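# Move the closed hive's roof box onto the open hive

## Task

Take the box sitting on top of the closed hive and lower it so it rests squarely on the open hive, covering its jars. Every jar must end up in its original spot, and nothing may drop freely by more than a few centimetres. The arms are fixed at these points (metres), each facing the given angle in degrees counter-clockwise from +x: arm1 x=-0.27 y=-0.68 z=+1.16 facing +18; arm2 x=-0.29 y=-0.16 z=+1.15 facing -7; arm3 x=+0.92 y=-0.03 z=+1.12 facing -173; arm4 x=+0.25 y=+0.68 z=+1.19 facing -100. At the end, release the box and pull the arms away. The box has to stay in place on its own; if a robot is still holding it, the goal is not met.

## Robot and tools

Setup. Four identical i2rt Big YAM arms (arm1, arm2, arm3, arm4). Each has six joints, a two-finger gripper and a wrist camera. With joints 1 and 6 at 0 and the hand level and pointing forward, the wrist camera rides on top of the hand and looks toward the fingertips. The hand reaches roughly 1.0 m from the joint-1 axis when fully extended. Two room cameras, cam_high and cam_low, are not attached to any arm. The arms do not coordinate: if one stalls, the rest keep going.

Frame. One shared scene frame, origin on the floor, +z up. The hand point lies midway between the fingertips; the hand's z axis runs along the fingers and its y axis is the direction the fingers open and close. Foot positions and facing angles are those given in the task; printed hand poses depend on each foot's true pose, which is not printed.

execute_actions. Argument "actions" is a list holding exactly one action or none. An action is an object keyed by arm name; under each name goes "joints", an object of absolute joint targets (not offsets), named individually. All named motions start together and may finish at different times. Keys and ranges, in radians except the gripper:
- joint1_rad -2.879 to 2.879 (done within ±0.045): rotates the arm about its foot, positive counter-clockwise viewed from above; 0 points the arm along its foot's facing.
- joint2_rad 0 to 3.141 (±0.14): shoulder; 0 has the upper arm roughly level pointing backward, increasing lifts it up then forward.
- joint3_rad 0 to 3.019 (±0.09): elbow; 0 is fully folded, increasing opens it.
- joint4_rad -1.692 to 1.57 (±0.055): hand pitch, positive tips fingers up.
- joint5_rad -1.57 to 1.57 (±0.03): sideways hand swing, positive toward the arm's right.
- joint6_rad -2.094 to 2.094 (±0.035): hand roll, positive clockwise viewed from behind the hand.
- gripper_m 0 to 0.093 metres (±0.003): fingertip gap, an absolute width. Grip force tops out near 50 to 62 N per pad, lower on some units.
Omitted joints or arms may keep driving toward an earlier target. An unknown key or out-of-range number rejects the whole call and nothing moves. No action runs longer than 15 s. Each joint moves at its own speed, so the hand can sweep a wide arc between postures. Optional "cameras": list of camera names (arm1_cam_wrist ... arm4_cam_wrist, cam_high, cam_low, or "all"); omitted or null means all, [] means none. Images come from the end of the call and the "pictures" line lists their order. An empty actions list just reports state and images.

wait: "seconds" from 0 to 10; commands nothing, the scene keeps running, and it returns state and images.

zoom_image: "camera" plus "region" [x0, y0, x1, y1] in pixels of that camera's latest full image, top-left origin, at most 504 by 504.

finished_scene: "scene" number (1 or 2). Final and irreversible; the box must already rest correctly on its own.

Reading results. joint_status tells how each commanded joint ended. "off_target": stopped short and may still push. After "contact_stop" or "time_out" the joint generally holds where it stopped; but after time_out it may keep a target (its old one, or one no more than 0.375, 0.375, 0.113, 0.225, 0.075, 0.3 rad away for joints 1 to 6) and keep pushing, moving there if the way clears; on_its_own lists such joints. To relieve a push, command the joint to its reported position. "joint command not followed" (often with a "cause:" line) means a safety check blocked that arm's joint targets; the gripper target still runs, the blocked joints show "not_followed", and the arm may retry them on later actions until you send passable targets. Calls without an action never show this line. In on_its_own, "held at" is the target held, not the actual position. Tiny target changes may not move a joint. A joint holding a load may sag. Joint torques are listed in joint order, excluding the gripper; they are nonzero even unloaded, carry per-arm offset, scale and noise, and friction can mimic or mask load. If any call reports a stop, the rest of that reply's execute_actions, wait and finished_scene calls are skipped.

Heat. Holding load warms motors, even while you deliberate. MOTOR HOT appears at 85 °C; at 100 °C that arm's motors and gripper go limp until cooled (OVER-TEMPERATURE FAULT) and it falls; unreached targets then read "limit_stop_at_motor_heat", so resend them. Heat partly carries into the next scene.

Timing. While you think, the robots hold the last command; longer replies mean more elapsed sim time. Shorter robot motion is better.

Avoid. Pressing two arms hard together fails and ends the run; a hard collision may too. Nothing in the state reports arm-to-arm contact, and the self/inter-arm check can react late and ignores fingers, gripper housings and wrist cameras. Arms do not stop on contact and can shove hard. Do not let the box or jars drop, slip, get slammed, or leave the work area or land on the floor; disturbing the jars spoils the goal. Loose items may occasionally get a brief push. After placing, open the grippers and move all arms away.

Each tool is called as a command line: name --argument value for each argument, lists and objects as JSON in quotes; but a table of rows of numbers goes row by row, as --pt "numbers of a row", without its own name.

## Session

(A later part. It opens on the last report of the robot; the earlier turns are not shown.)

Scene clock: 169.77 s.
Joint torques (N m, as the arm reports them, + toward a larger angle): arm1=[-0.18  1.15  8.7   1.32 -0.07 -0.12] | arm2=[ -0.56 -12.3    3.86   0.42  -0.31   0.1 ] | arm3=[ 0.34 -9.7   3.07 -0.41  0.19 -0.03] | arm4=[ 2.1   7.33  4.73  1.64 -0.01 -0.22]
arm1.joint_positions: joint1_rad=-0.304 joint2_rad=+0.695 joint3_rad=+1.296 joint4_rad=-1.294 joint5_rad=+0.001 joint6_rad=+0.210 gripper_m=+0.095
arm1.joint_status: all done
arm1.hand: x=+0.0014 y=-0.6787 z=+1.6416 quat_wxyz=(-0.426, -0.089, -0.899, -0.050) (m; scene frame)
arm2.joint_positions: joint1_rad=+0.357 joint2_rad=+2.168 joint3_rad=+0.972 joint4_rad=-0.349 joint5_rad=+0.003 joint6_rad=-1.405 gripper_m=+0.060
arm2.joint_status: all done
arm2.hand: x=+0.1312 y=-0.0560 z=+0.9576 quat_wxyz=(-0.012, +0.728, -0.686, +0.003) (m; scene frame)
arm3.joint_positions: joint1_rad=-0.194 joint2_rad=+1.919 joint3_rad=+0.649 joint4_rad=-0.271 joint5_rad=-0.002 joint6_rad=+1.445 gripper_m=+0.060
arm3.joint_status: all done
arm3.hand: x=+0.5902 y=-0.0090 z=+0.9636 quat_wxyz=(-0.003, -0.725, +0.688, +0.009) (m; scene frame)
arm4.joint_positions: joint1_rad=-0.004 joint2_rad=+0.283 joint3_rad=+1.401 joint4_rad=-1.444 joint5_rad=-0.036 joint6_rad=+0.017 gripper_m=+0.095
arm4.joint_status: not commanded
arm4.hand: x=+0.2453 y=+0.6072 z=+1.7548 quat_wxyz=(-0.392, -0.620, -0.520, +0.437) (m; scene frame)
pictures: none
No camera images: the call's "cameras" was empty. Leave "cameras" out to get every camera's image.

execute_actions --actions '[{"arm2":{"joints":{"joint2_rad":1.0,"joint3_rad":0.97,"joint4_rad":-1.0}},"arm3":{"joints":{"joint2_rad":0.9,"joint3_rad":0.8,"joint4_rad":-1.0}}}]' --cameras '["arm4_cam_wrist","cam_high","cam_low"]'

Scene clock: 172.23 s.
Joint torques (N m, as the arm reports them, + toward a larger angle): arm1=[-0.24  1.14  8.83  1.39 -0.07 -0.12] | arm2=[-0.6  -4.25 10.96  1.25 -0.28  0.15] | arm3=[ 0.44 -2.94 10.37  0.33  0.19 -0.07] | arm4=[ 1.99  7.31  4.75  1.66 -0.01 -0.22]
arm1.joint_positions: joint1_rad=-0.304 joint2_rad=+0.695 joint3_rad=+1.296 joint4_rad=-1.294 joint5_rad=+0.001 joint6_rad=+0.210 gripper_m=+0.095
arm1.joint_status: not commanded
arm1.hand: x=+0.0014 y=-0.6787 z=+1.6416 quat_wxyz=(-0.426, -0.089, -0.899, -0.050) (m; scene frame)
arm2.joint_positions: joint1_rad=+0.357 joint2_rad=+0.999 joint3_rad=+0.970 joint4_rad=-0.987 joint5_rad=+0.003 joint6_rad=-1.405 gripper_m=+0.060
arm2.joint_status: all done
arm2.hand: x=+0.0826 y=-0.0724 z=+1.4189 quat_wxyz=(-0.229, +0.699, -0.661, +0.148) (m; scene frame)
arm3.joint_positions: joint1_rad=-0.194 joint2_rad=+0.897 joint3_rad=+0.790 joint4_rad=-0.982 joint5_rad=-0.002 joint6_rad=+1.445 gripper_m=+0.060
arm3.joint_status: all done
arm3.hand: x=+0.5887 y=-0.0119 z=+1.3207 quat_wxyz=(-0.145, -0.706, +0.669, +0.181) (m; scene frame)
arm4.joint_positions: joint1_rad=-0.004 joint2_rad=+0.283 joint3_rad=+1.401 joint4_rad=-1.444 joint5_rad=-0.036 joint6_rad=+0.017 gripper_m=+0.095
arm4.joint_status: not commanded
arm4.hand: x=+0.2453 y=+0.6072 z=+1.7548 quat_wxyz=(-0.392, -0.620, -0.520, +0.437) (m; scene frame)
pictures: arm4_cam_wrist, cam_high, cam_low
Images, in order (width x height): arm4_cam_wrist 896x504, cam_high 896x504, cam_low 896x504.

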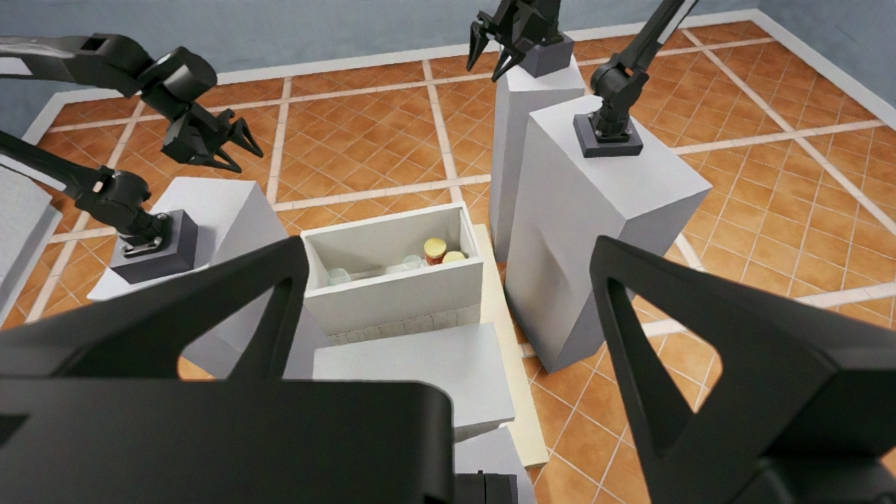

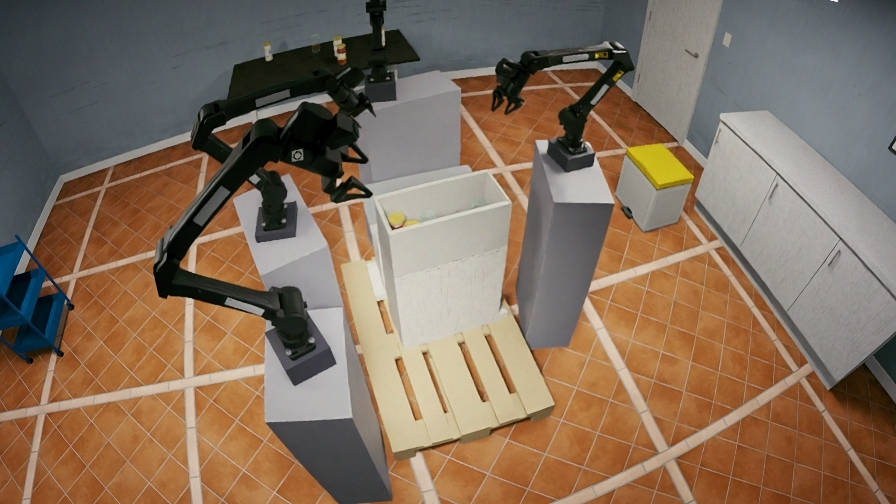

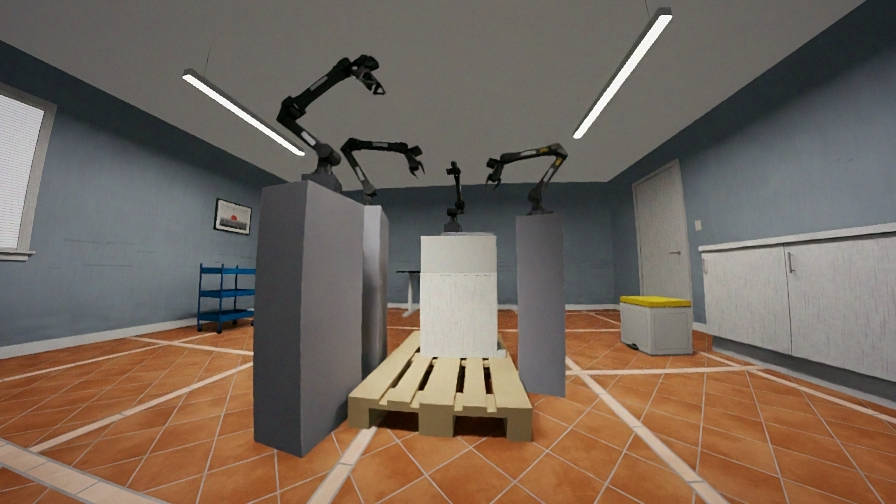

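The box sits flush on the open hive, the jars are where they stood, and the arms are clear.

finished_scene --scene 1

The scene is finished: the task was done.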